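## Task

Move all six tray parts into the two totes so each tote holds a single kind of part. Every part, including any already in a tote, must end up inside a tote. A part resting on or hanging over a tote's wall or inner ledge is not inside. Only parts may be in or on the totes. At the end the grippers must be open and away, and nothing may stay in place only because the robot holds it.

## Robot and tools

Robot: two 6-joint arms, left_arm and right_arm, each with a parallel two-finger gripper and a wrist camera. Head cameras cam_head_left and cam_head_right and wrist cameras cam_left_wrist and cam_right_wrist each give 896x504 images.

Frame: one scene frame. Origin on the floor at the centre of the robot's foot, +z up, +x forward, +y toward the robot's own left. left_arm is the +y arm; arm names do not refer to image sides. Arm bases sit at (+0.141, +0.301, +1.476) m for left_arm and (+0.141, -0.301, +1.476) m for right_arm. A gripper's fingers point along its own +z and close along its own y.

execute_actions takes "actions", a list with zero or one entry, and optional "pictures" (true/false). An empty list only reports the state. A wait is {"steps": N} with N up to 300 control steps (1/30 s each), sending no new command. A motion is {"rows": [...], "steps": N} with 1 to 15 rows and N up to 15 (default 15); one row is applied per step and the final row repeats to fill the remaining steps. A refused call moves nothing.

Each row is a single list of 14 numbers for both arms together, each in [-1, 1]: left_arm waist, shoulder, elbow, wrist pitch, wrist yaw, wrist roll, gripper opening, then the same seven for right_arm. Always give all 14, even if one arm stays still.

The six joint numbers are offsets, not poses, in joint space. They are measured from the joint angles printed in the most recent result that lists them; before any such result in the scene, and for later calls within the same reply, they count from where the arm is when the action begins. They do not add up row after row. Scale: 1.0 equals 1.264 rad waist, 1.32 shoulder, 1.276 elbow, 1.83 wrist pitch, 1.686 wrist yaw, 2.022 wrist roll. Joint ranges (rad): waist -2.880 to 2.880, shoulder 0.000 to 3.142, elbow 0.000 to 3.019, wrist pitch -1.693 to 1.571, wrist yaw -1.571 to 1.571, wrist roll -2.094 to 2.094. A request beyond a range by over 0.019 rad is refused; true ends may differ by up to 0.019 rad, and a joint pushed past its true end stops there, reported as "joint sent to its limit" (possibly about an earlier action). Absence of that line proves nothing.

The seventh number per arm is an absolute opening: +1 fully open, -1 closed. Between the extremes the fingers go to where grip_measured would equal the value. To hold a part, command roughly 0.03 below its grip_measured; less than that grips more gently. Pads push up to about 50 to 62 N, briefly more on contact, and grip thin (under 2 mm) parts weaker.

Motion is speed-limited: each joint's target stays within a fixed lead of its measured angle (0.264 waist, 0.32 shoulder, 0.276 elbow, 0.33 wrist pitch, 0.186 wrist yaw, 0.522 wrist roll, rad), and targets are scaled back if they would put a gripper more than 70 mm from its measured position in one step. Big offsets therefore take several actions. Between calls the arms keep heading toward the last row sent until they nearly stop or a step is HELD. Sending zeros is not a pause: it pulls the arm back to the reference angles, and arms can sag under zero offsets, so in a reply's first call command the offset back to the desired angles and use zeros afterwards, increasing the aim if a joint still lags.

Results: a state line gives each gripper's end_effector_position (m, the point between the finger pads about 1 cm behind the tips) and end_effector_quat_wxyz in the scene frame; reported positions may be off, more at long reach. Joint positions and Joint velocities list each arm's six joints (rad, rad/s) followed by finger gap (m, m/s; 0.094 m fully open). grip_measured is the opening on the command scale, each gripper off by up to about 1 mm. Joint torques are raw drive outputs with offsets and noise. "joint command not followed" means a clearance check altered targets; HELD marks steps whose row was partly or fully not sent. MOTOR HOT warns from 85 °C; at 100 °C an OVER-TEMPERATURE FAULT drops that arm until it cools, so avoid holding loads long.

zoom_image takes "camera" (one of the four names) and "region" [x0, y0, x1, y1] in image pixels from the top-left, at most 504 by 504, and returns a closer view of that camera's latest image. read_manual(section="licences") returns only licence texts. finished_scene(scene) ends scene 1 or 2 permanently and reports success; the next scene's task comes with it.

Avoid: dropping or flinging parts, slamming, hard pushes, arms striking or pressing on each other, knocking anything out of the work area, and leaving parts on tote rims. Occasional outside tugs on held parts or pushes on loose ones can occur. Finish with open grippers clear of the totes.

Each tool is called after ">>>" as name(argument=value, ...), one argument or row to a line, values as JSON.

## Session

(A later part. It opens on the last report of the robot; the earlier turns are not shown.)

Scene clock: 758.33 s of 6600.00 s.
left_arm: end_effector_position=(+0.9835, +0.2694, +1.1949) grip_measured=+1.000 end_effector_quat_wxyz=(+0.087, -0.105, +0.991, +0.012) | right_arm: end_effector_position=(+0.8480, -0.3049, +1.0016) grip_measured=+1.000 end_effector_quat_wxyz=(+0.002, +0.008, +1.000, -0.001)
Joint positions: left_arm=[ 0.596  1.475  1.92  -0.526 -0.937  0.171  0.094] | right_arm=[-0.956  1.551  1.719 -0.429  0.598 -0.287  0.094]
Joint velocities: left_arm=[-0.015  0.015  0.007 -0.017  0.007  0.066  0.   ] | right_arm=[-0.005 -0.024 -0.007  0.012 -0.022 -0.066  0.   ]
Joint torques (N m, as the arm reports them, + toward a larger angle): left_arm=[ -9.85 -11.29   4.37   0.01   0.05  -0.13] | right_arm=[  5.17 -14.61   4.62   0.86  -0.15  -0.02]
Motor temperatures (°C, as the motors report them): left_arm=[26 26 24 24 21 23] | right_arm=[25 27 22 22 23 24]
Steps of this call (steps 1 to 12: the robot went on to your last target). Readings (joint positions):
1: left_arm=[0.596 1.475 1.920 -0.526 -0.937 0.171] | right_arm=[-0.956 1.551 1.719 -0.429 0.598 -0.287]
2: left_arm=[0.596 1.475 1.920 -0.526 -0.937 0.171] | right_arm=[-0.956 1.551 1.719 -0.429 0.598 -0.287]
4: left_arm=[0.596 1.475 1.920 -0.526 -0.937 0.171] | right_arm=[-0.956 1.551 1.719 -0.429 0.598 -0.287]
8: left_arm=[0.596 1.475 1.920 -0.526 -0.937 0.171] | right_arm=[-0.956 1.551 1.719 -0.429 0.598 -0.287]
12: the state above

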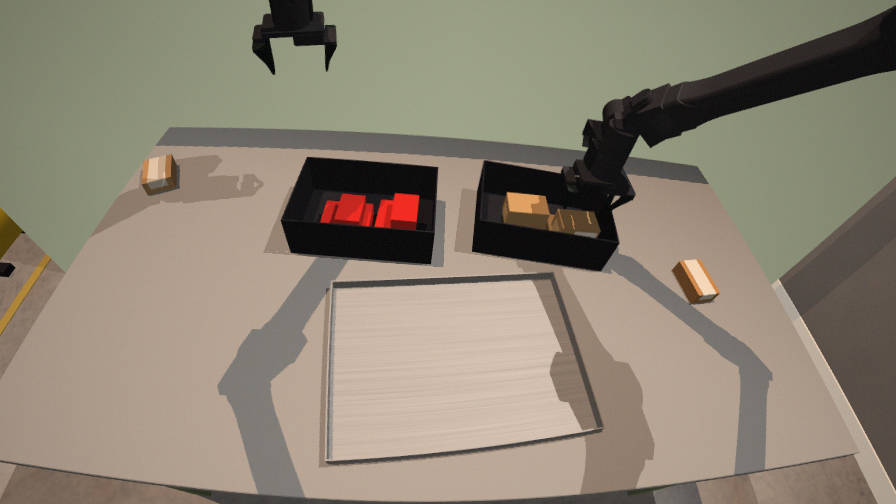

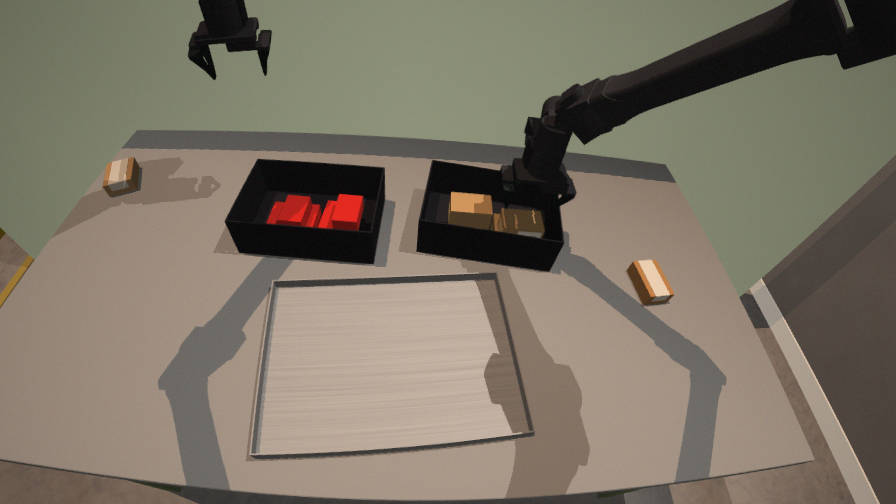

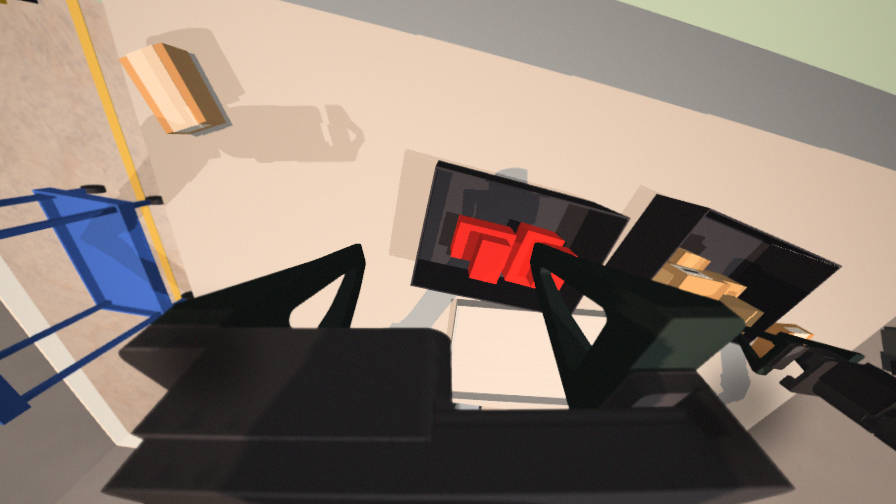

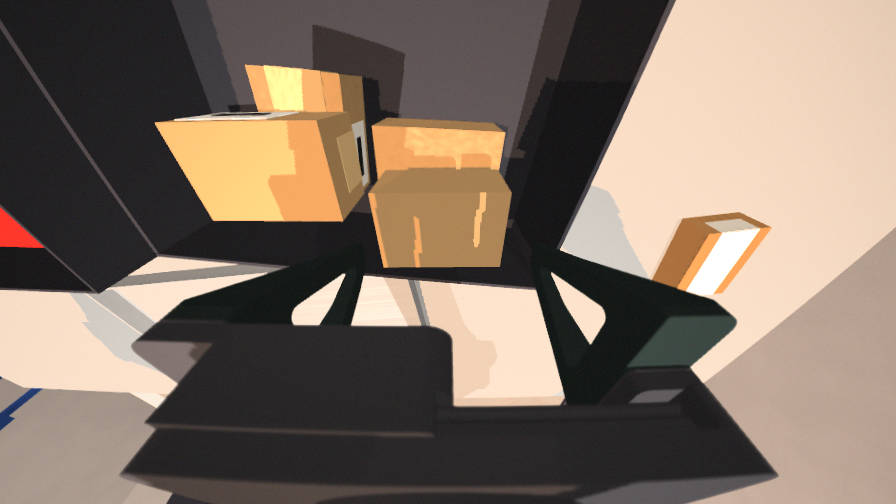

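>>> execute_actions(
  actions=[
    {"rows": [[0,0,0,0,0,0,1.0, -0.008,0.012,0.016,0,-0.002,0,1.0],[0,0,0,0,0,0,1.0, -0.011,0.02,0.023,0.001,-0.004,0,1.0],[0,0,0,0,0,0,1.0, -0.014,0.027,0.029,0.002,-0.006,0,1.0],[0,0,0,0,0,0,1.0, -0.017,0.033,0.034,0.003,-0.008,0,1.0],[0,0,0,0,0,0,1.0, -0.02,0.039,0.039,0.004,-0.01,0,1.0],[0,0,0,0,0,0,1.0, -0.023,0.045,0.043,0.005,-0.011,0,1.0]], "steps": 15},
  ],
  pictures=false,
)

>>> execute_actions(
  actions=[
    {"steps": 10},
  ],
)

Scene clock: 764.60 s of 6600.00 s.
left_arm: end_effector_position=(+0.9835, +0.2694, +1.1949) grip_measured=+1.000 end_effector_quat_wxyz=(+0.087, -0.105, +0.991, +0.012) | right_arm: end_effector_position=(+0.8433, -0.2953, +0.9810) grip_measured=+1.000 end_effector_quat_wxyz=(-0.004, +0.005, +1.000, +0.003)
Joint positions: left_arm=[ 0.596  1.475  1.92  -0.526 -0.937  0.171  0.094] | right_arm=[-0.966  1.599  1.753 -0.429  0.585 -0.287  0.094]
Joint velocities: left_arm=[-0.015 -0.005  0.002  0.027  0.022  0.022  0.   ] | right_arm=[-0.005 -0.005 -0.022 -0.002  0.022  0.022  0.   ]
Joint torques (N m, as the arm reports them, + toward a larger angle): left_arm=[ -9.98 -11.21   4.42   0.05   0.05  -0.13] | right_arm=[  4.5  -15.17   4.45   0.8   -0.18  -0.08]
Motor temperatures (°C, as the motors report them): left_arm=[26 26 24 24 21 23] | right_arm=[25 27 22 22 23 24]
Steps of this call (steps 1 to 15: the robot went on to your last target; steps 16 to 90: nothing new was sent; then 2.77 s passed at rest; steps 91 to 105: all 15 steps of this action). Readings (joint positions):
91: left_arm=[0.596 1.475 1.920 -0.526 -0.937 0.171] | right_arm=[-0.956 1.551 1.719 -0.429 0.598 -0.287]
92: left_arm=[0.596 1.475 1.920 -0.526 -0.937 0.171] | right_arm=[-0.956 1.551 1.719 -0.429 0.597 -0.287]
94: left_arm=[0.596 1.475 1.920 -0.526 -0.937 0.171] | right_arm=[-0.956 1.556 1.726 -0.429 0.593 -0.287]
98: left_arm=[0.596 1.475 1.920 -0.526 -0.937 0.171] | right_arm=[-0.960 1.580 1.751 -0.429 0.585 -0.287]
105: the state above

Scene clock: 764.93 s of 6600.00 s.
left_arm: end_effector_position=(+0.9835, +0.2694, +1.1949) grip_measured=+1.000 end_effector_quat_wxyz=(+0.087, -0.105, +0.991, +0.012) | right_arm: end_effector_position=(+0.8434, -0.2952, +0.9810) grip_measured=+1.000 end_effector_quat_wxyz=(-0.004, +0.005, +1.000, +0.003)
Joint positions: left_arm=[ 0.596  1.475  1.92  -0.526 -0.937  0.171  0.094] | right_arm=[-0.966  1.599  1.753 -0.429  0.584 -0.287  0.094]
Joint velocities: left_arm=[ 0.005 -0.005 -0.002  0.002 -0.037 -0.022  0.   ] | right_arm=[-0.005 -0.005  0.002 -0.007 -0.022 -0.081  0.   ]
Joint torques (N m, as the arm reports them, + toward a larger angle): left_arm=[ -9.87 -11.31   4.43   0.03   0.05  -0.14] | right_arm=[  3.99 -14.38   4.65   0.67  -0.16  -0.06]
Motor temperatures (°C, as the motors report them): left_arm=[26 26 24 24 21 23] | right_arm=[25 27 22 22 23 24]
Steps of this call (steps 1 to 10: the robot went on to your last target). Readings (joint positions):
1: left_arm=[0.596 1.475 1.920 -0.526 -0.937 0.171] | right_arm=[-0.966 1.599 1.753 -0.429 0.584 -0.287]
2: left_arm=[0.596 1.475 1.920 -0.526 -0.937 0.171] | right_arm=[-0.966 1.599 1.753 -0.429 0.584 -0.287]
4: left_arm=[0.596 1.475 1.920 -0.526 -0.937 0.171] | right_arm=[-0.966 1.599 1.753 -0.429 0.584 -0.287]
8: left_arm=[0.596 1.475 1.920 -0.526 -0.937 0.171] | right_arm=[-0.966 1.599 1.753 -0.429 0.584 -0.287]
10: the state above

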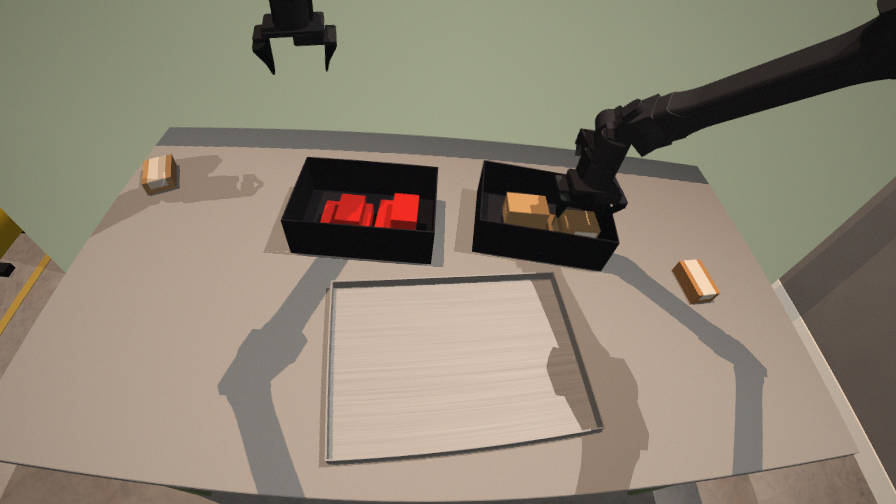

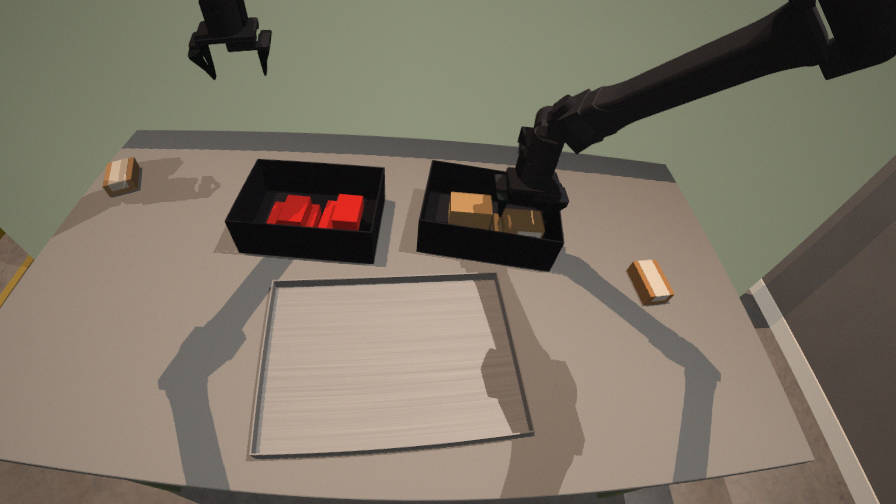

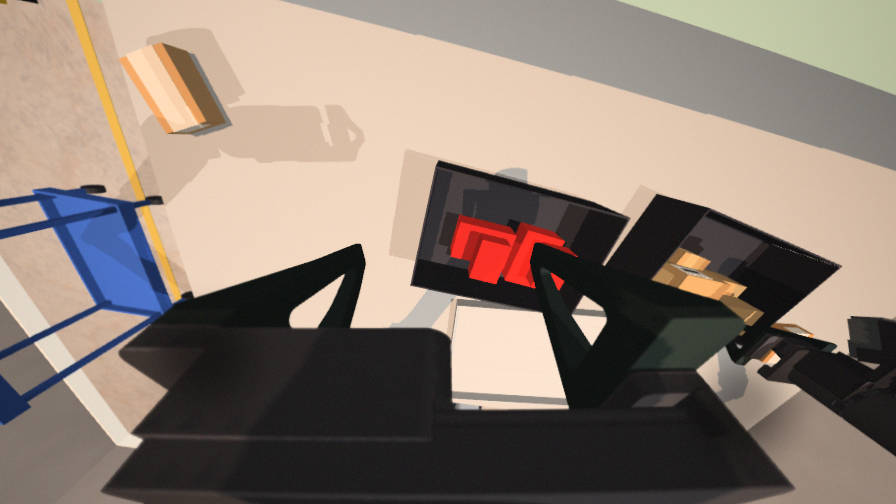

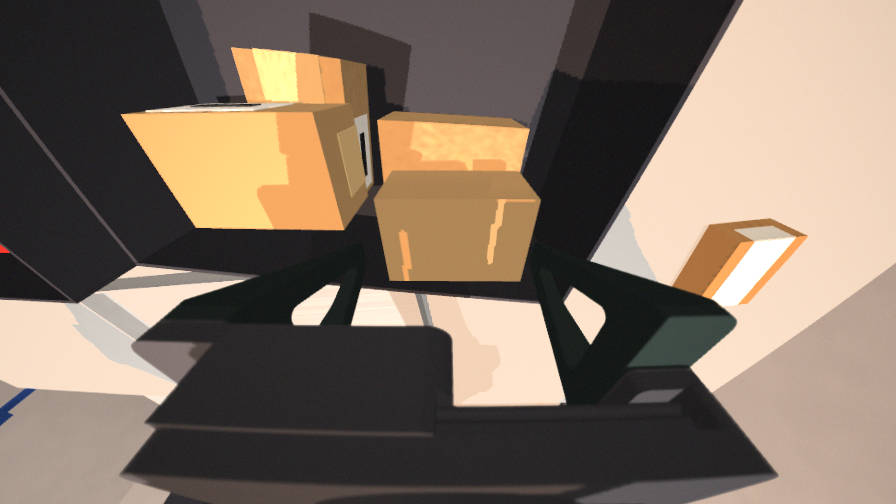

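>>> execute_actions(
  actions=[
    {"rows": [[0,0,0,0,0,0,1.0, -0.015,0,0,0,0,0,1.0],[0,0,0,0,0,0,1.0, -0.017,0,0,0.003,-0.002,0,1.0],[0,0,0,0,0,0,1.0, -0.019,0,0,0.005,-0.003,0,1.0],[0,0,0,0,0,0,1.0, -0.021,0,0,0.006,-0.004,0,1.0],[0,0,0,0,0,0,1.0, -0.023,0,0,0.007,-0.004,0,1.0]], "steps": 15},
  ],
  pictures=false,
)

Scene clock: 768.13 s of 6600.00 s.
left_arm: end_effector_position=(+0.9835, +0.2694, +1.1949) grip_measured=+1.000 end_effector_quat_wxyz=(+0.087, -0.105, +0.991, +0.012) | right_arm: end_effector_position=(+0.8412, -0.3013, +0.9778) grip_measured=+1.000 end_effector_quat_wxyz=(-0.006, +0.006, +1.000, -0.001)
Joint positions: left_arm=[ 0.596  1.475  1.92  -0.526 -0.937  0.171  0.094] | right_arm=[-0.977  1.599  1.753 -0.429  0.583 -0.287  0.094]
Joint velocities: left_arm=[-0.005 -0.005 -0.022 -0.007 -0.007 -0.007  0.   ] | right_arm=[ 0.005 -0.005  0.007 -0.007 -0.051 -0.022  0.   ]
Joint torques (N m, as the arm reports them, + toward a larger angle): left_arm=[ -9.94 -11.26   4.44   0.05   0.05  -0.13] | right_arm=[  4.05 -15.59   2.97   0.93  -0.17  -0.07]
Motor temperatures (°C, as the motors report them): left_arm=[26 26 24 24 21 23] | right_arm=[25 27 22 22 23 24]
Steps of this call (steps 1 to 15: the robot went on to your last target; steps 16 to 81: nothing new was sent; steps 82 to 96: all 15 steps of this action). Readings (joint positions):
82: left_arm=[0.596 1.475 1.920 -0.526 -0.937 0.171] | right_arm=[-0.966 1.599 1.753 -0.429 0.584 -0.287]
83: left_arm=[0.596 1.475 1.920 -0.526 -0.937 0.171] | right_arm=[-0.966 1.599 1.753 -0.429 0.584 -0.287]
85: left_arm=[0.596 1.475 1.920 -0.526 -0.937 0.171] | right_arm=[-0.967 1.599 1.753 -0.429 0.583 -0.287]
89: left_arm=[0.596 1.475 1.920 -0.526 -0.937 0.171] | right_arm=[-0.972 1.599 1.753 -0.429 0.583 -0.287]
96: the state above

>>> execute_actions(
  actions=[
    {"rows": [[0,0,0,0,0,0,1.0, -0.014,0.008,0.017,0.005,-0.001,0,1.0],[0,0,0,0,0,0,1.0, -0.015,0.01,0.02,0.006,-0.002,0,1.0],[0,0,0,0,0,0,1.0, -0.016,0.012,0.023,0.007,-0.003,0,1.0],[0,0,0,0,0,0,1.0, -0.017,0.015,0.026,0.008,-0.004,0,1.0],[0,0,0,0,0,0,1.0, -0.018,0.018,0.029,0.009,-0.005,0,1.0],[0,0,0,0,0,0,1.0, -0.019,0.021,0.032,0.01,-0.006,0,1.0],[0,0,0,0,0,0,1.0, -0.02,0.023,0.035,0.01,-0.007,0,1.0],[0,0,0,0,0,0,1.0, -0.021,0.025,0.038,0.01,-0.008,0,1.0],[0,0,0,0,0,0,1.0, -0.022,0.026,0.039,0.011,-0.008,0,1.0]], "steps": 15},
  ],
)

Scene clock: 773.07 s of 6600.00 s.
left_arm: end_effector_position=(+0.9835, +0.2694, +1.1949) grip_measured=+1.000 end_effector_quat_wxyz=(+0.087, -0.105, +0.991, +0.012) | right_arm: end_effector_position=(+0.8483, -0.3040, +0.9723) grip_measured=+1.000 end_effector_quat_wxyz=(+0.001, +0.012, +1.000, -0.001)
Joint positions: left_arm=[ 0.596  1.475  1.92  -0.526 -0.937  0.171  0.094] | right_arm=[-0.984  1.614  1.777 -0.42   0.573 -0.287  0.094]
Joint velocities: left_arm=[ 0.005 -0.005 -0.002 -0.012 -0.066  0.11   0.   ] | right_arm=[ 0.015  0.005 -0.007 -0.012  0.022  0.066  0.   ]
Joint torques (N m, as the arm reports them, + toward a larger angle): left_arm=[-10.03 -11.25   4.39   0.04   0.04  -0.14] | right_arm=[  4.62 -13.87   5.03   0.94  -0.12  -0.08]
Motor temperatures (°C, as the motors report them): left_arm=[26 26 24 24 21 23] | right_arm=[25 27 22 22 23 24]
Steps of this call (steps 1 to 15: the robot went on to your last target; steps 16 to 90: nothing new was sent; then 1.43 s passed at rest; steps 91 to 105: all 15 steps of this action). Readings (joint positions):
91: left_arm=[0.596 1.475 1.920 -0.526 -0.937 0.171] | right_arm=[-0.977 1.599 1.753 -0.429 0.583 -0.287]
92: left_arm=[0.596 1.475 1.920 -0.526 -0.937 0.171] | right_arm=[-0.977 1.599 1.753 -0.429 0.583 -0.287]
94: left_arm=[0.596 1.475 1.920 -0.526 -0.937 0.171] | right_arm=[-0.977 1.599 1.753 -0.429 0.582 -0.287]
98: left_arm=[0.596 1.475 1.920 -0.526 -0.937 0.171] | right_arm=[-0.979 1.607 1.767 -0.425 0.576 -0.287]
105: the state above

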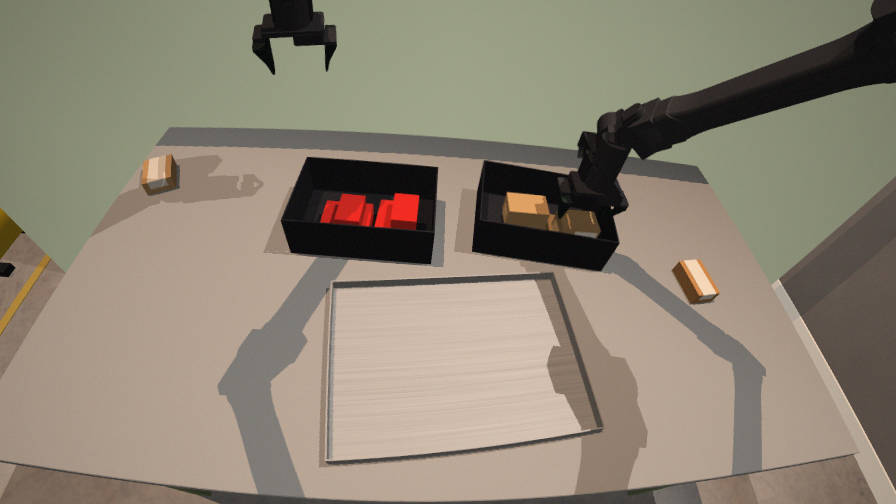

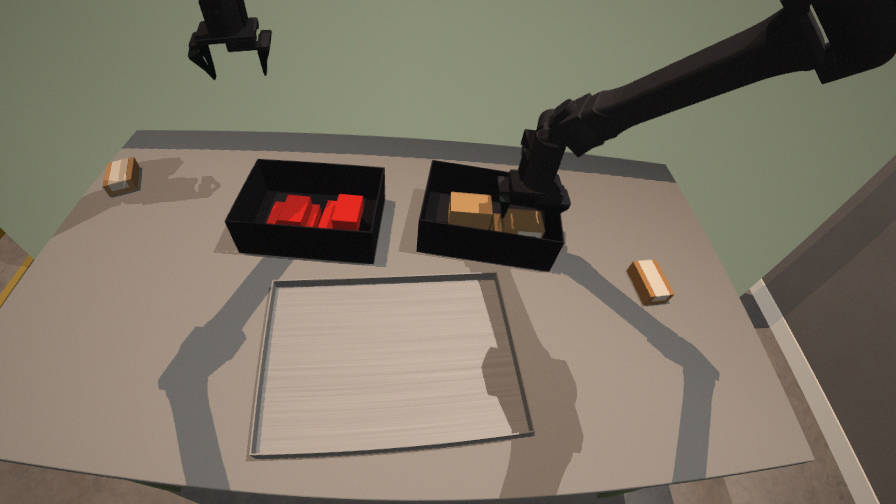

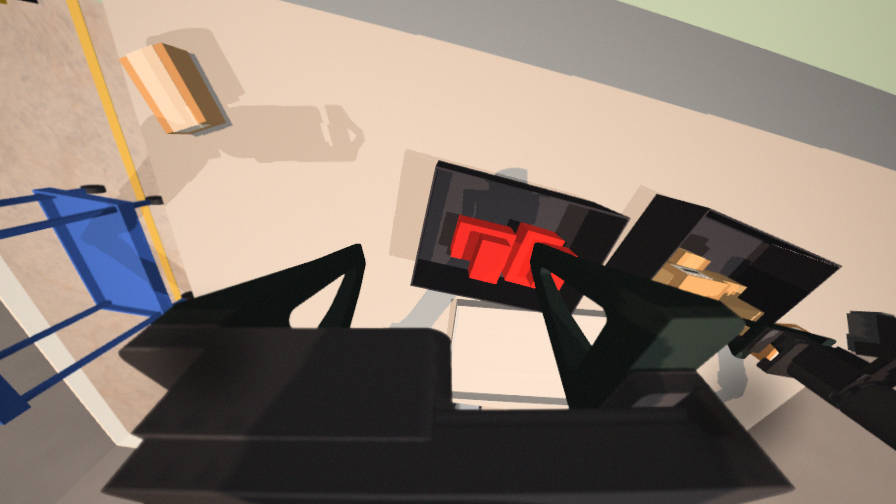

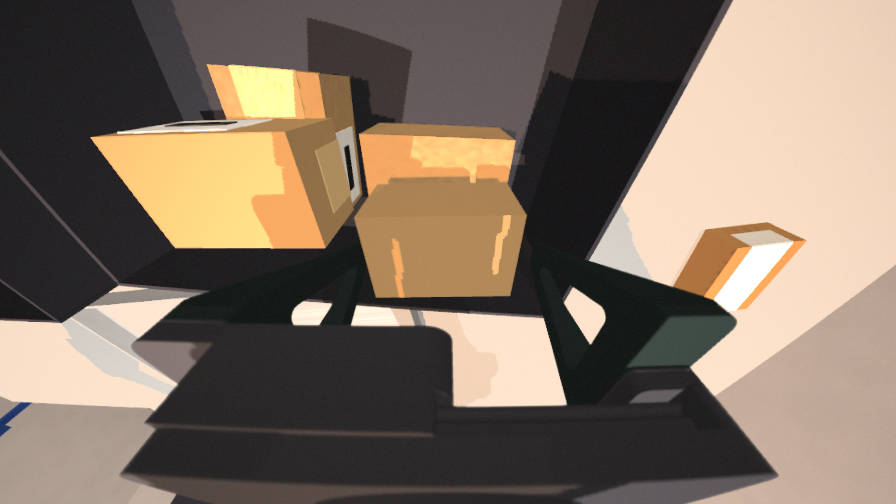

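>>> execute_actions(
  actions=[
    {"rows": [[0,0,0,0,0,0,1.0, -0.012,0.016,0.02,0,0,0,1.0],[0,0,0,0,0,0,1.0, -0.012,0.019,0.02,0,0,0,1.0],[0,0,0,0,0,0,1.0, -0.012,0.022,0.02,0,0,0,1.0],[0,0,0,0,0,0,1.0, -0.012,0.024,0.02,0,0,0,1.0],[0,0,0,0,0,0,1.0, -0.012,0.025,0.02,0,0,0,1.0]], "steps": 12},
  ],
  pictures=false,
)

Scene clock: 777.23 s of 6600.00 s.
left_arm: end_effector_position=(+0.9835, +0.2694, +1.1949) grip_measured=+1.000 end_effector_quat_wxyz=(+0.087, -0.105, +0.991, +0.012) | right_arm: end_effector_position=(+0.8409, -0.2966, +0.9647) grip_measured=+1.000 end_effector_quat_wxyz=(-0.005, +0.007, +1.000, +0.001)
Joint positions: left_arm=[ 0.596  1.475  1.92  -0.526 -0.937  0.171  0.094] | right_arm=[-0.984  1.631  1.777 -0.42   0.573 -0.287  0.094]
Joint velocities: left_arm=[-0.005 -0.005 -0.007  0.002  0.022  0.037  0.   ] | right_arm=[ 0.015  0.024 -0.002  0.002 -0.022  0.037  0.   ]
Joint torques (N m, as the arm reports them, + toward a larger angle): left_arm=[ -9.94 -11.2    4.4    0.06   0.05  -0.13] | right_arm=[  4.59 -14.81   4.78   0.43   0.03  -0.07]
Motor temperatures (°C, as the motors report them): left_arm=[26 26 24 24 21 23] | right_arm=[25 27 22 22 23 24]
Steps of this call (steps 1 to 15: the robot went on to your last target; steps 16 to 90: nothing new was sent; then 0.77 s passed at rest; steps 91 to 102: all 12 steps of this action). Readings (joint positions):
91: left_arm=[0.596 1.475 1.920 -0.526 -0.937 0.171] | right_arm=[-0.984 1.615 1.777 -0.420 0.573 -0.287]
92: left_arm=[0.596 1.475 1.920 -0.526 -0.937 0.171] | right_arm=[-0.984 1.615 1.777 -0.420 0.573 -0.287]
94: left_arm=[0.596 1.475 1.920 -0.526 -0.937 0.171] | right_arm=[-0.984 1.616 1.777 -0.420 0.573 -0.287]
98: left_arm=[0.596 1.475 1.920 -0.526 -0.937 0.171] | right_arm=[-0.984 1.624 1.777 -0.420 0.573 -0.287]
102: the state above

>>> execute_actions(
  actions=[
    {"rows": [[0,0,0,0,0,0,1.0, -0.014,0.006,0.02,0,0,0,1.0],[0,0,0,0,0,0,1.0, -0.016,0.006,0.021,0,-0.002,0,1.0],[0,0,0,0,0,0,1.0, -0.018,0.006,0.022,0,-0.003,0,1.0],[0,0,0,0,0,0,1.0, -0.02,0.006,0.023,0,-0.004,0,1.0],[0,0,0,0,0,0,1.0, -0.022,0.006,0.024,0,-0.004,0,1.0],[0,0,0,0,0,0,1.0, -0.024,0.006,0.024,0,-0.004,0,1.0]], "steps": 15},
  ],
  pictures=false,
)

Scene clock: 782.80 s of 6600.00 s.
left_arm: end_effector_position=(+0.9835, +0.2694, +1.1949) grip_measured=+1.000 end_effector_quat_wxyz=(+0.087, -0.105, +0.991, +0.012) | right_arm: end_effector_position=(+0.8407, -0.3041, +0.9614) grip_measured=+1.000 end_effector_quat_wxyz=(-0.006, +0.010, +1.000, -0.004)
Joint positions: left_arm=[ 0.596  1.475  1.92  -0.526 -0.937  0.171  0.094] | right_arm=[-0.996  1.632  1.782 -0.42   0.571 -0.287  0.094]
Joint velocities: left_arm=[-0.024 -0.015 -0.027 -0.037 -0.051  0.007  0.   ] | right_arm=[-0.015 -0.005  0.012 -0.022  0.037 -0.022  0.   ]
Joint torques (N m, as the arm reports them, + toward a larger angle): left_arm=[ -9.98 -11.17   4.41   0.04   0.05  -0.14] | right_arm=[  4.54 -15.25   4.81   0.4   -0.13  -0.09]
Motor temperatures (°C, as the motors report them): left_arm=[26 26 24 24 21 23] | right_arm=[25 27 22 22 23 24]
Steps of this call (steps 1 to 15: the robot went on to your last target; steps 16 to 90: nothing new was sent; then 2.07 s passed at rest; steps 91 to 105: all 15 steps of this action). Readings (joint positions):
91: left_arm=[0.596 1.475 1.920 -0.526 -0.937 0.171] | right_arm=[-0.984 1.632 1.777 -0.420 0.573 -0.287]
92: left_arm=[0.596 1.475 1.920 -0.526 -0.937 0.171] | right_arm=[-0.984 1.632 1.777 -0.420 0.573 -0.287]
94: left_arm=[0.596 1.475 1.920 -0.526 -0.937 0.171] | right_arm=[-0.985 1.632 1.777 -0.420 0.572 -0.287]
98: left_arm=[0.596 1.475 1.920 -0.526 -0.937 0.171] | right_arm=[-0.990 1.632 1.780 -0.420 0.571 -0.287]
105: the state above

>>> execute_actions(
  actions=[
    {"rows": [[0,0,0,0,0,0,1.0, -0.008,0.012,0.015,0,0,0,1.0],[0,0,0,0,0,0,1.0, -0.008,0.015,0.015,0,0,0,1.0],[0,0,0,0,0,0,1.0, -0.008,0.017,0.015,0,0,0,1.0],[0,0,0,0,0,0,1.0, -0.008,0.018,0.015,0,0,0,1.0],[0,0,0,0,0,0,1.0, -0.008,0.018,0.015,0,0,0,0.95],[0,0,0,0,0,0,1.0, -0.008,0.018,0.015,0,0,0,0.9],[0,0,0,0,0,0,1.0, -0.008,0.018,0.015,0,0,0,0.86],[0,0,0,0,0,0,1.0, -0.008,0.018,0.015,0,0,0,0.82],[0,0,0,0,0,0,1.0, -0.008,0.018,0.015,0,0,0,0.79],[0,0,0,0,0,0,1.0, -0.008,0.018,0.015,0,0,0,0.77]], "steps": 15},
  ],
)

Scene clock: 785.60 s of 6600.00 s.
left_arm: end_effector_position=(+0.9835, +0.2694, +1.1949) grip_measured=+1.000 end_effector_quat_wxyz=(+0.087, -0.105, +0.991, +0.012) | right_arm: end_effector_position=(+0.8395, -0.3028, +0.9601) grip_measured=+0.812 end_effector_quat_wxyz=(-0.007, +0.009, +1.000, -0.003)
Joint positions: left_arm=[ 0.596  1.475  1.92  -0.526 -0.937  0.171  0.094] | right_arm=[-0.996  1.635  1.782 -0.42   0.57  -0.287  0.085]
Joint velocities: left_arm=[ 0.024 -0.005 -0.012  0.012 -0.154 -0.007  0.   ] | right_arm=[-0.015  0.005 -0.012  0.007 -0.037  0.007 -0.001]
Joint torques (N m, as the arm reports them, + toward a larger angle): left_arm=[ -9.88 -11.33   4.41   0.07   0.05  -0.14] | right_arm=[  4.73 -13.98   4.33   0.43   0.06  -0.08]
Motor temperatures (°C, as the motors report them): left_arm=[26 26 24 24 21 23] | right_arm=[25 27 22 22 23 24]
Steps of this call (steps 1 to 15: the robot went on to your last target; steps 16 to 69: nothing new was sent; steps 70 to 84: all 15 steps of this action). Readings (joint positions):
70: left_arm=[0.596 1.475 1.920 -0.526 -0.937 0.171] | right_arm=[-0.996 1.632 1.782 -0.420 0.571 -0.287]
71: left_arm=[0.596 1.475 1.920 -0.526 -0.937 0.171] | right_arm=[-0.996 1.632 1.782 -0.420 0.571 -0.287]
73: left_arm=[0.596 1.475 1.920 -0.526 -0.937 0.171] | right_arm=[-0.996 1.632 1.782 -0.420 0.571 -0.287]
77: left_arm=[0.596 1.475 1.920 -0.526 -0.937 0.171] | right_arm=[-0.996 1.635 1.782 -0.420 0.570 -0.287]
84: the state above

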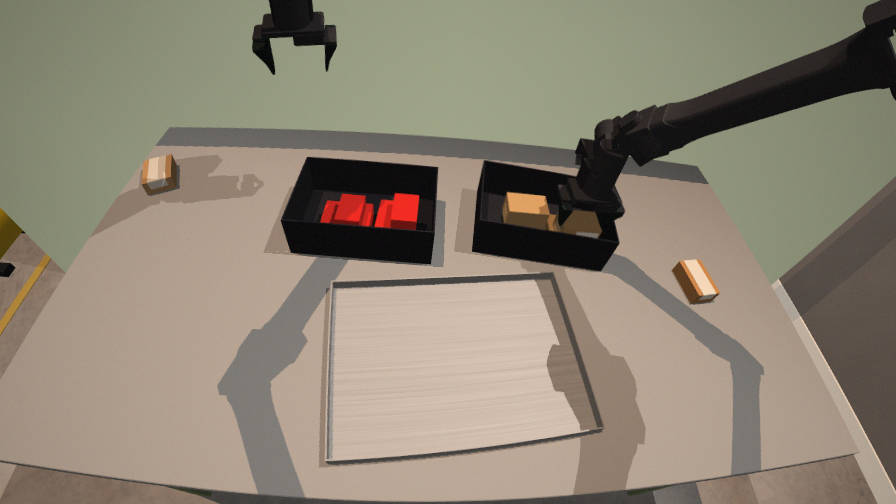

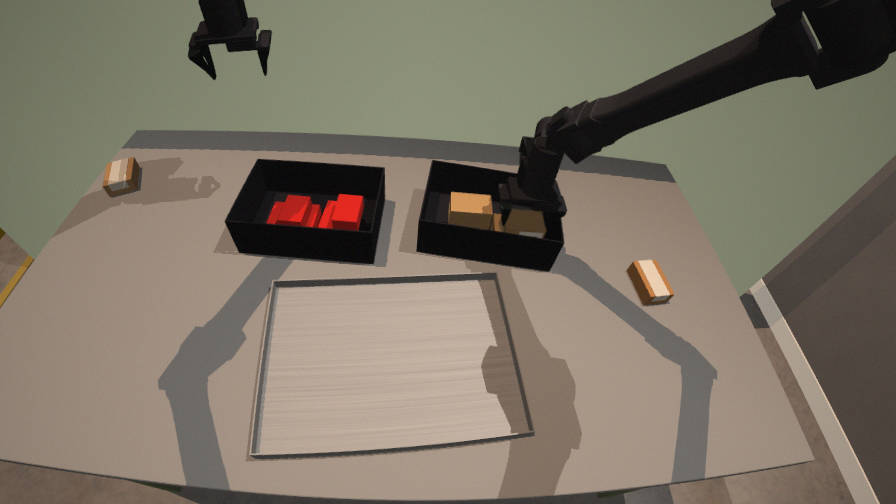

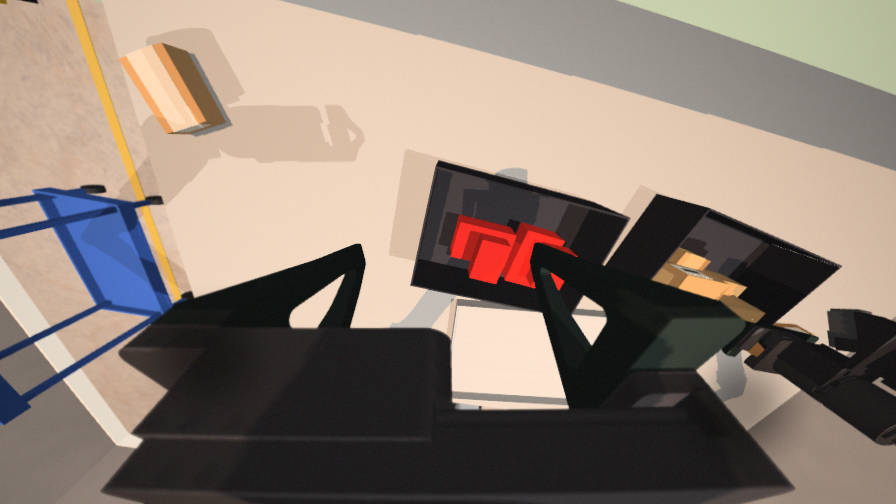

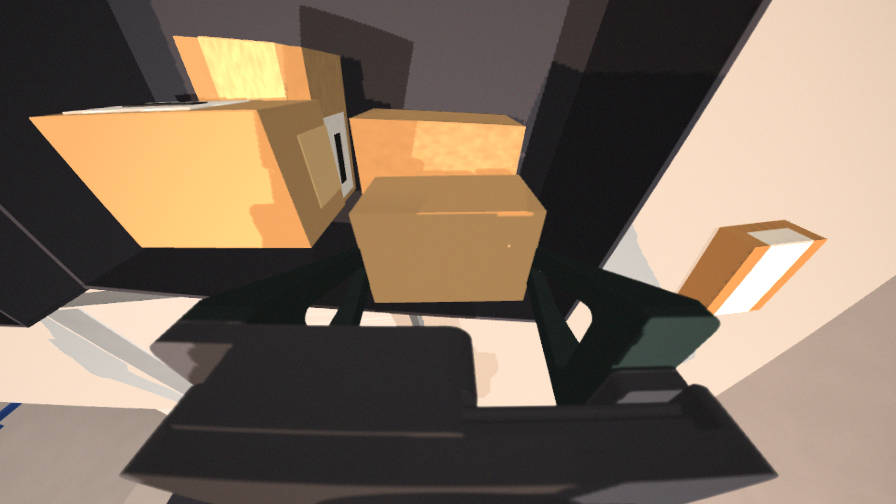

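>>> execute_actions(
  actions=[
    {"rows": [[0,0,0,0,0,0,1.0, 0.0,0.008,0.018,-0.004,0,0,0.77],[0,0,0,0,0,0,1.0, 0.003,0.008,0.024,-0.008,0,0,0.77],[0,0,0,0,0,0,1.0, 0.006,0.009,0.031,-0.011,0,0,0.77],[0,0,0,0,0,0,1.0, 0.009,0.01,0.038,-0.014,0,0,0.77],[0,0,0,0,0,0,1.0, 0.012,0.012,0.046,-0.017,0,0,0.77],[0,0,0,0,0,0,1.0, 0.014,0.014,0.054,-0.021,0,0,0.77],[0,0,0,0,0,0,1.0, 0.016,0.016,0.062,-0.025,0,0,0.77],[0,0,0,0,0,0,1.0, 0.018,0.018,0.07,-0.029,0,0,0.77],[0,0,0,0,0,0,1.0, 0.02,0.02,0.078,-0.033,0,0,0.77],[0,0,0,0,0,0,1.0, 0.02,0.022,0.086,-0.037,0,0,0.77],[0,0,0,0,0,0,1.0, 0.02,0.024,0.094,-0.041,0,0,0.77],[0,0,0,0,0,0,1.0, 0.02,0.026,0.102,-0.044,0,0,0.77],[0,0,0,0,0,0,1.0, 0.02,0.028,0.109,-0.047,0,0,0.77],[0,0,0,0,0,0,1.0, 0.02,0.03,0.115,-0.049,0,0,0.77],[0,0,0,0,0,0,1.0, 0.02,0.031,0.12,-0.051,0,0,0.77]], "steps": 15},
  ],
  pictures=false,
)

>>> execute_actions(
  actions=[
    {"steps": 12},
  ],
)

Scene clock: 795.57 s of 6600.00 s.
left_arm: end_effector_position=(+0.9835, +0.2694, +1.1949) grip_measured=+1.000 end_effector_quat_wxyz=(+0.087, -0.105, +0.991, +0.012) | right_arm: end_effector_position=(+0.8709, -0.3166, +0.9658) grip_measured=+0.812 end_effector_quat_wxyz=(-0.001, +0.013, +1.000, -0.005)
Joint positions: left_arm=[ 0.596  1.475  1.92  -0.526 -0.937  0.171  0.094] | right_arm=[-0.996  1.656  1.893 -0.494  0.57  -0.287  0.085]
Joint velocities: left_arm=[ 0.005  0.005 -0.002  0.012 -0.007 -0.022  0.   ] | right_arm=[-0.005  0.034  0.237 -0.11   0.007  0.037 -0.   ]
Joint torques (N m, as the arm reports them, + toward a larger angle): left_arm=[ -9.91 -11.3    4.44   0.06   0.05  -0.13] | right_arm=[  7.3  -15.19   5.47  -0.03   0.05  -0.07]
Motor temperatures (°C, as the motors report them): left_arm=[25 26 24 24 21 23] | right_arm=[25 27 22 22 23 24]
Steps of this call (steps 1 to 15: the robot went on to your last target; steps 16 to 90: nothing new was sent; then 6.47 s passed at rest; steps 91 to 105: all 15 steps of this action). Readings (joint positions):
91: left_arm=[0.596 1.475 1.920 -0.526 -0.937 0.171] | right_arm=[-0.996 1.635 1.782 -0.420 0.570 -0.287]
92: left_arm=[0.596 1.475 1.920 -0.526 -0.937 0.171] | right_arm=[-0.996 1.635 1.783 -0.422 0.570 -0.287]
94: left_arm=[0.596 1.475 1.920 -0.526 -0.937 0.171] | right_arm=[-0.996 1.635 1.788 -0.429 0.570 -0.287]
98: left_arm=[0.596 1.475 1.920 -0.526 -0.937 0.171] | right_arm=[-0.996 1.643 1.821 -0.452 0.570 -0.287]
105: the state above

Scene clock: 795.97 s of 6600.00 s.
left_arm: end_effector_position=(+0.9835, +0.2694, +1.1949) grip_measured=+1.000 end_effector_quat_wxyz=(+0.087, -0.105, +0.991, +0.012) | right_arm: end_effector_position=(+0.8754, -0.3184, +0.9663) grip_measured=+0.812 end_effector_quat_wxyz=(+0.001, +0.014, +1.000, -0.006)
Joint positions: left_arm=[ 0.596  1.475  1.92  -0.526 -0.937  0.171  0.094] | right_arm=[-0.996  1.661  1.91  -0.504  0.57  -0.287  0.085]
Joint velocities: left_arm=[-0.015 -0.005 -0.002 -0.007 -0.007 -0.007  0.   ] | right_arm=[ 0.005  0.015 -0.002 -0.017  0.051  0.007  0.001]
Joint torques (N m, as the arm reports them, + toward a larger angle): left_arm=[-10.   -11.29   4.42   0.03   0.05  -0.13] | right_arm=[  7.32 -15.36   5.39   0.24   0.05  -0.09]
Motor temperatures (°C, as the motors report them): left_arm=[25 26 24 24 21 23] | right_arm=[25 27 22 22 23 24]
Steps of this call (steps 1 to 12: the robot went on to your last target). Readings (joint positions):
1: left_arm=[0.596 1.475 1.920 -0.526 -0.937 0.171] | right_arm=[-0.996 1.657 1.900 -0.498 0.570 -0.287]
2: left_arm=[0.596 1.475 1.920 -0.526 -0.937 0.171] | right_arm=[-0.996 1.657 1.905 -0.499 0.570 -0.287]
4: left_arm=[0.596 1.475 1.920 -0.526 -0.937 0.171] | right_arm=[-0.996 1.657 1.909 -0.501 0.570 -0.287]
8: left_arm=[0.596 1.475 1.920 -0.526 -0.937 0.171] | right_arm=[-0.996 1.658 1.910 -0.503 0.570 -0.287]
12: the state above

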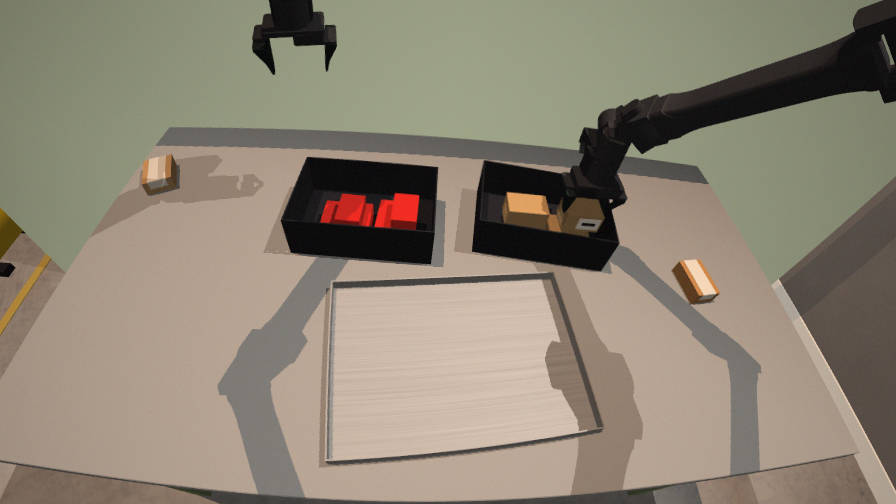

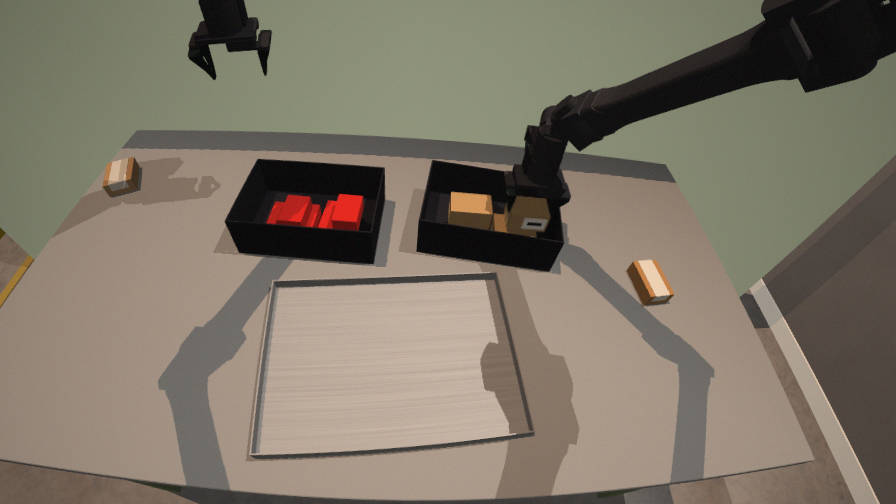

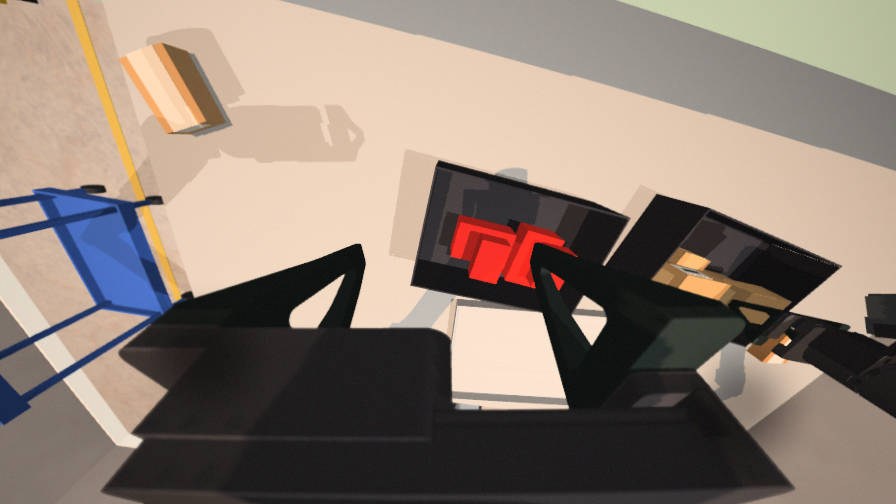

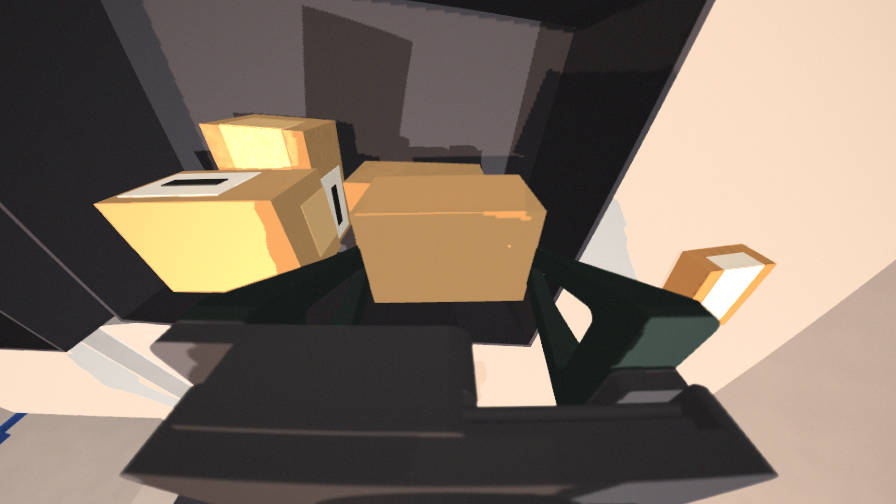

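>>> execute_actions(
  actions=[
    {"rows": [[0.02,0,0,0,0,0,1.0, 0.018,0.014,0.01,0,0,0,0.77],[0,0,0,0,0,0,1.0, 0.018,0.017,0.01,0,0,0,0.77],[0,0,0,0,0,0,1.0, 0.018,0.019,0.01,0,0,0,0.77]], "steps": 12},
  ],
  pictures=false,
)

Scene clock: 799.67 s of 6600.00 s.
left_arm: end_effector_position=(+0.9834, +0.2695, +1.1947) grip_measured=+1.000 end_effector_quat_wxyz=(+0.087, -0.105, +0.991, +0.012) | right_arm: end_effector_position=(+0.8700, -0.3128, +0.9604) grip_measured=+0.812 end_effector_quat_wxyz=(-0.004, +0.010, +1.000, -0.004)
Joint positions: left_arm=[ 0.596  1.475  1.92  -0.526 -0.937  0.171  0.094] | right_arm=[-0.996  1.673  1.91  -0.504  0.57  -0.287  0.085]
Joint velocities: left_arm=[-0.015 -0.015 -0.012  0.007 -0.037 -0.051  0.   ] | right_arm=[ 0.005 -0.015 -0.007  0.012  0.007  0.007  0.   ]
Joint torques (N m, as the arm reports them, + toward a larger angle): left_arm=[ -9.91 -11.31   4.4    0.06   0.04  -0.14] | right_arm=[  7.42 -15.48   4.36   0.7    0.    -0.06]
Motor temperatures (°C, as the motors report them): left_arm=[25 26 24 24 21 23] | right_arm=[25 27 22 22 23 24]
Steps of this call (steps 1 to 30: the robot went on to your last target; steps 31 to 90: nothing new was sent; then 0.30 s passed at rest; steps 91 to 102: all 12 steps of this action). Readings (joint positions):
91: left_arm=[0.596 1.475 1.920 -0.526 -0.937 0.171] | right_arm=[-0.996 1.662 1.910 -0.504 0.570 -0.287]
92: left_arm=[0.596 1.475 1.920 -0.526 -0.937 0.171] | right_arm=[-0.996 1.662 1.910 -0.504 0.570 -0.287]
94: left_arm=[0.596 1.475 1.920 -0.526 -0.937 0.171] | right_arm=[-0.996 1.664 1.910 -0.504 0.570 -0.287]
98: left_arm=[0.596 1.475 1.920 -0.526 -0.937 0.171] | right_arm=[-0.996 1.669 1.910 -0.504 0.570 -0.287]
102: the state above


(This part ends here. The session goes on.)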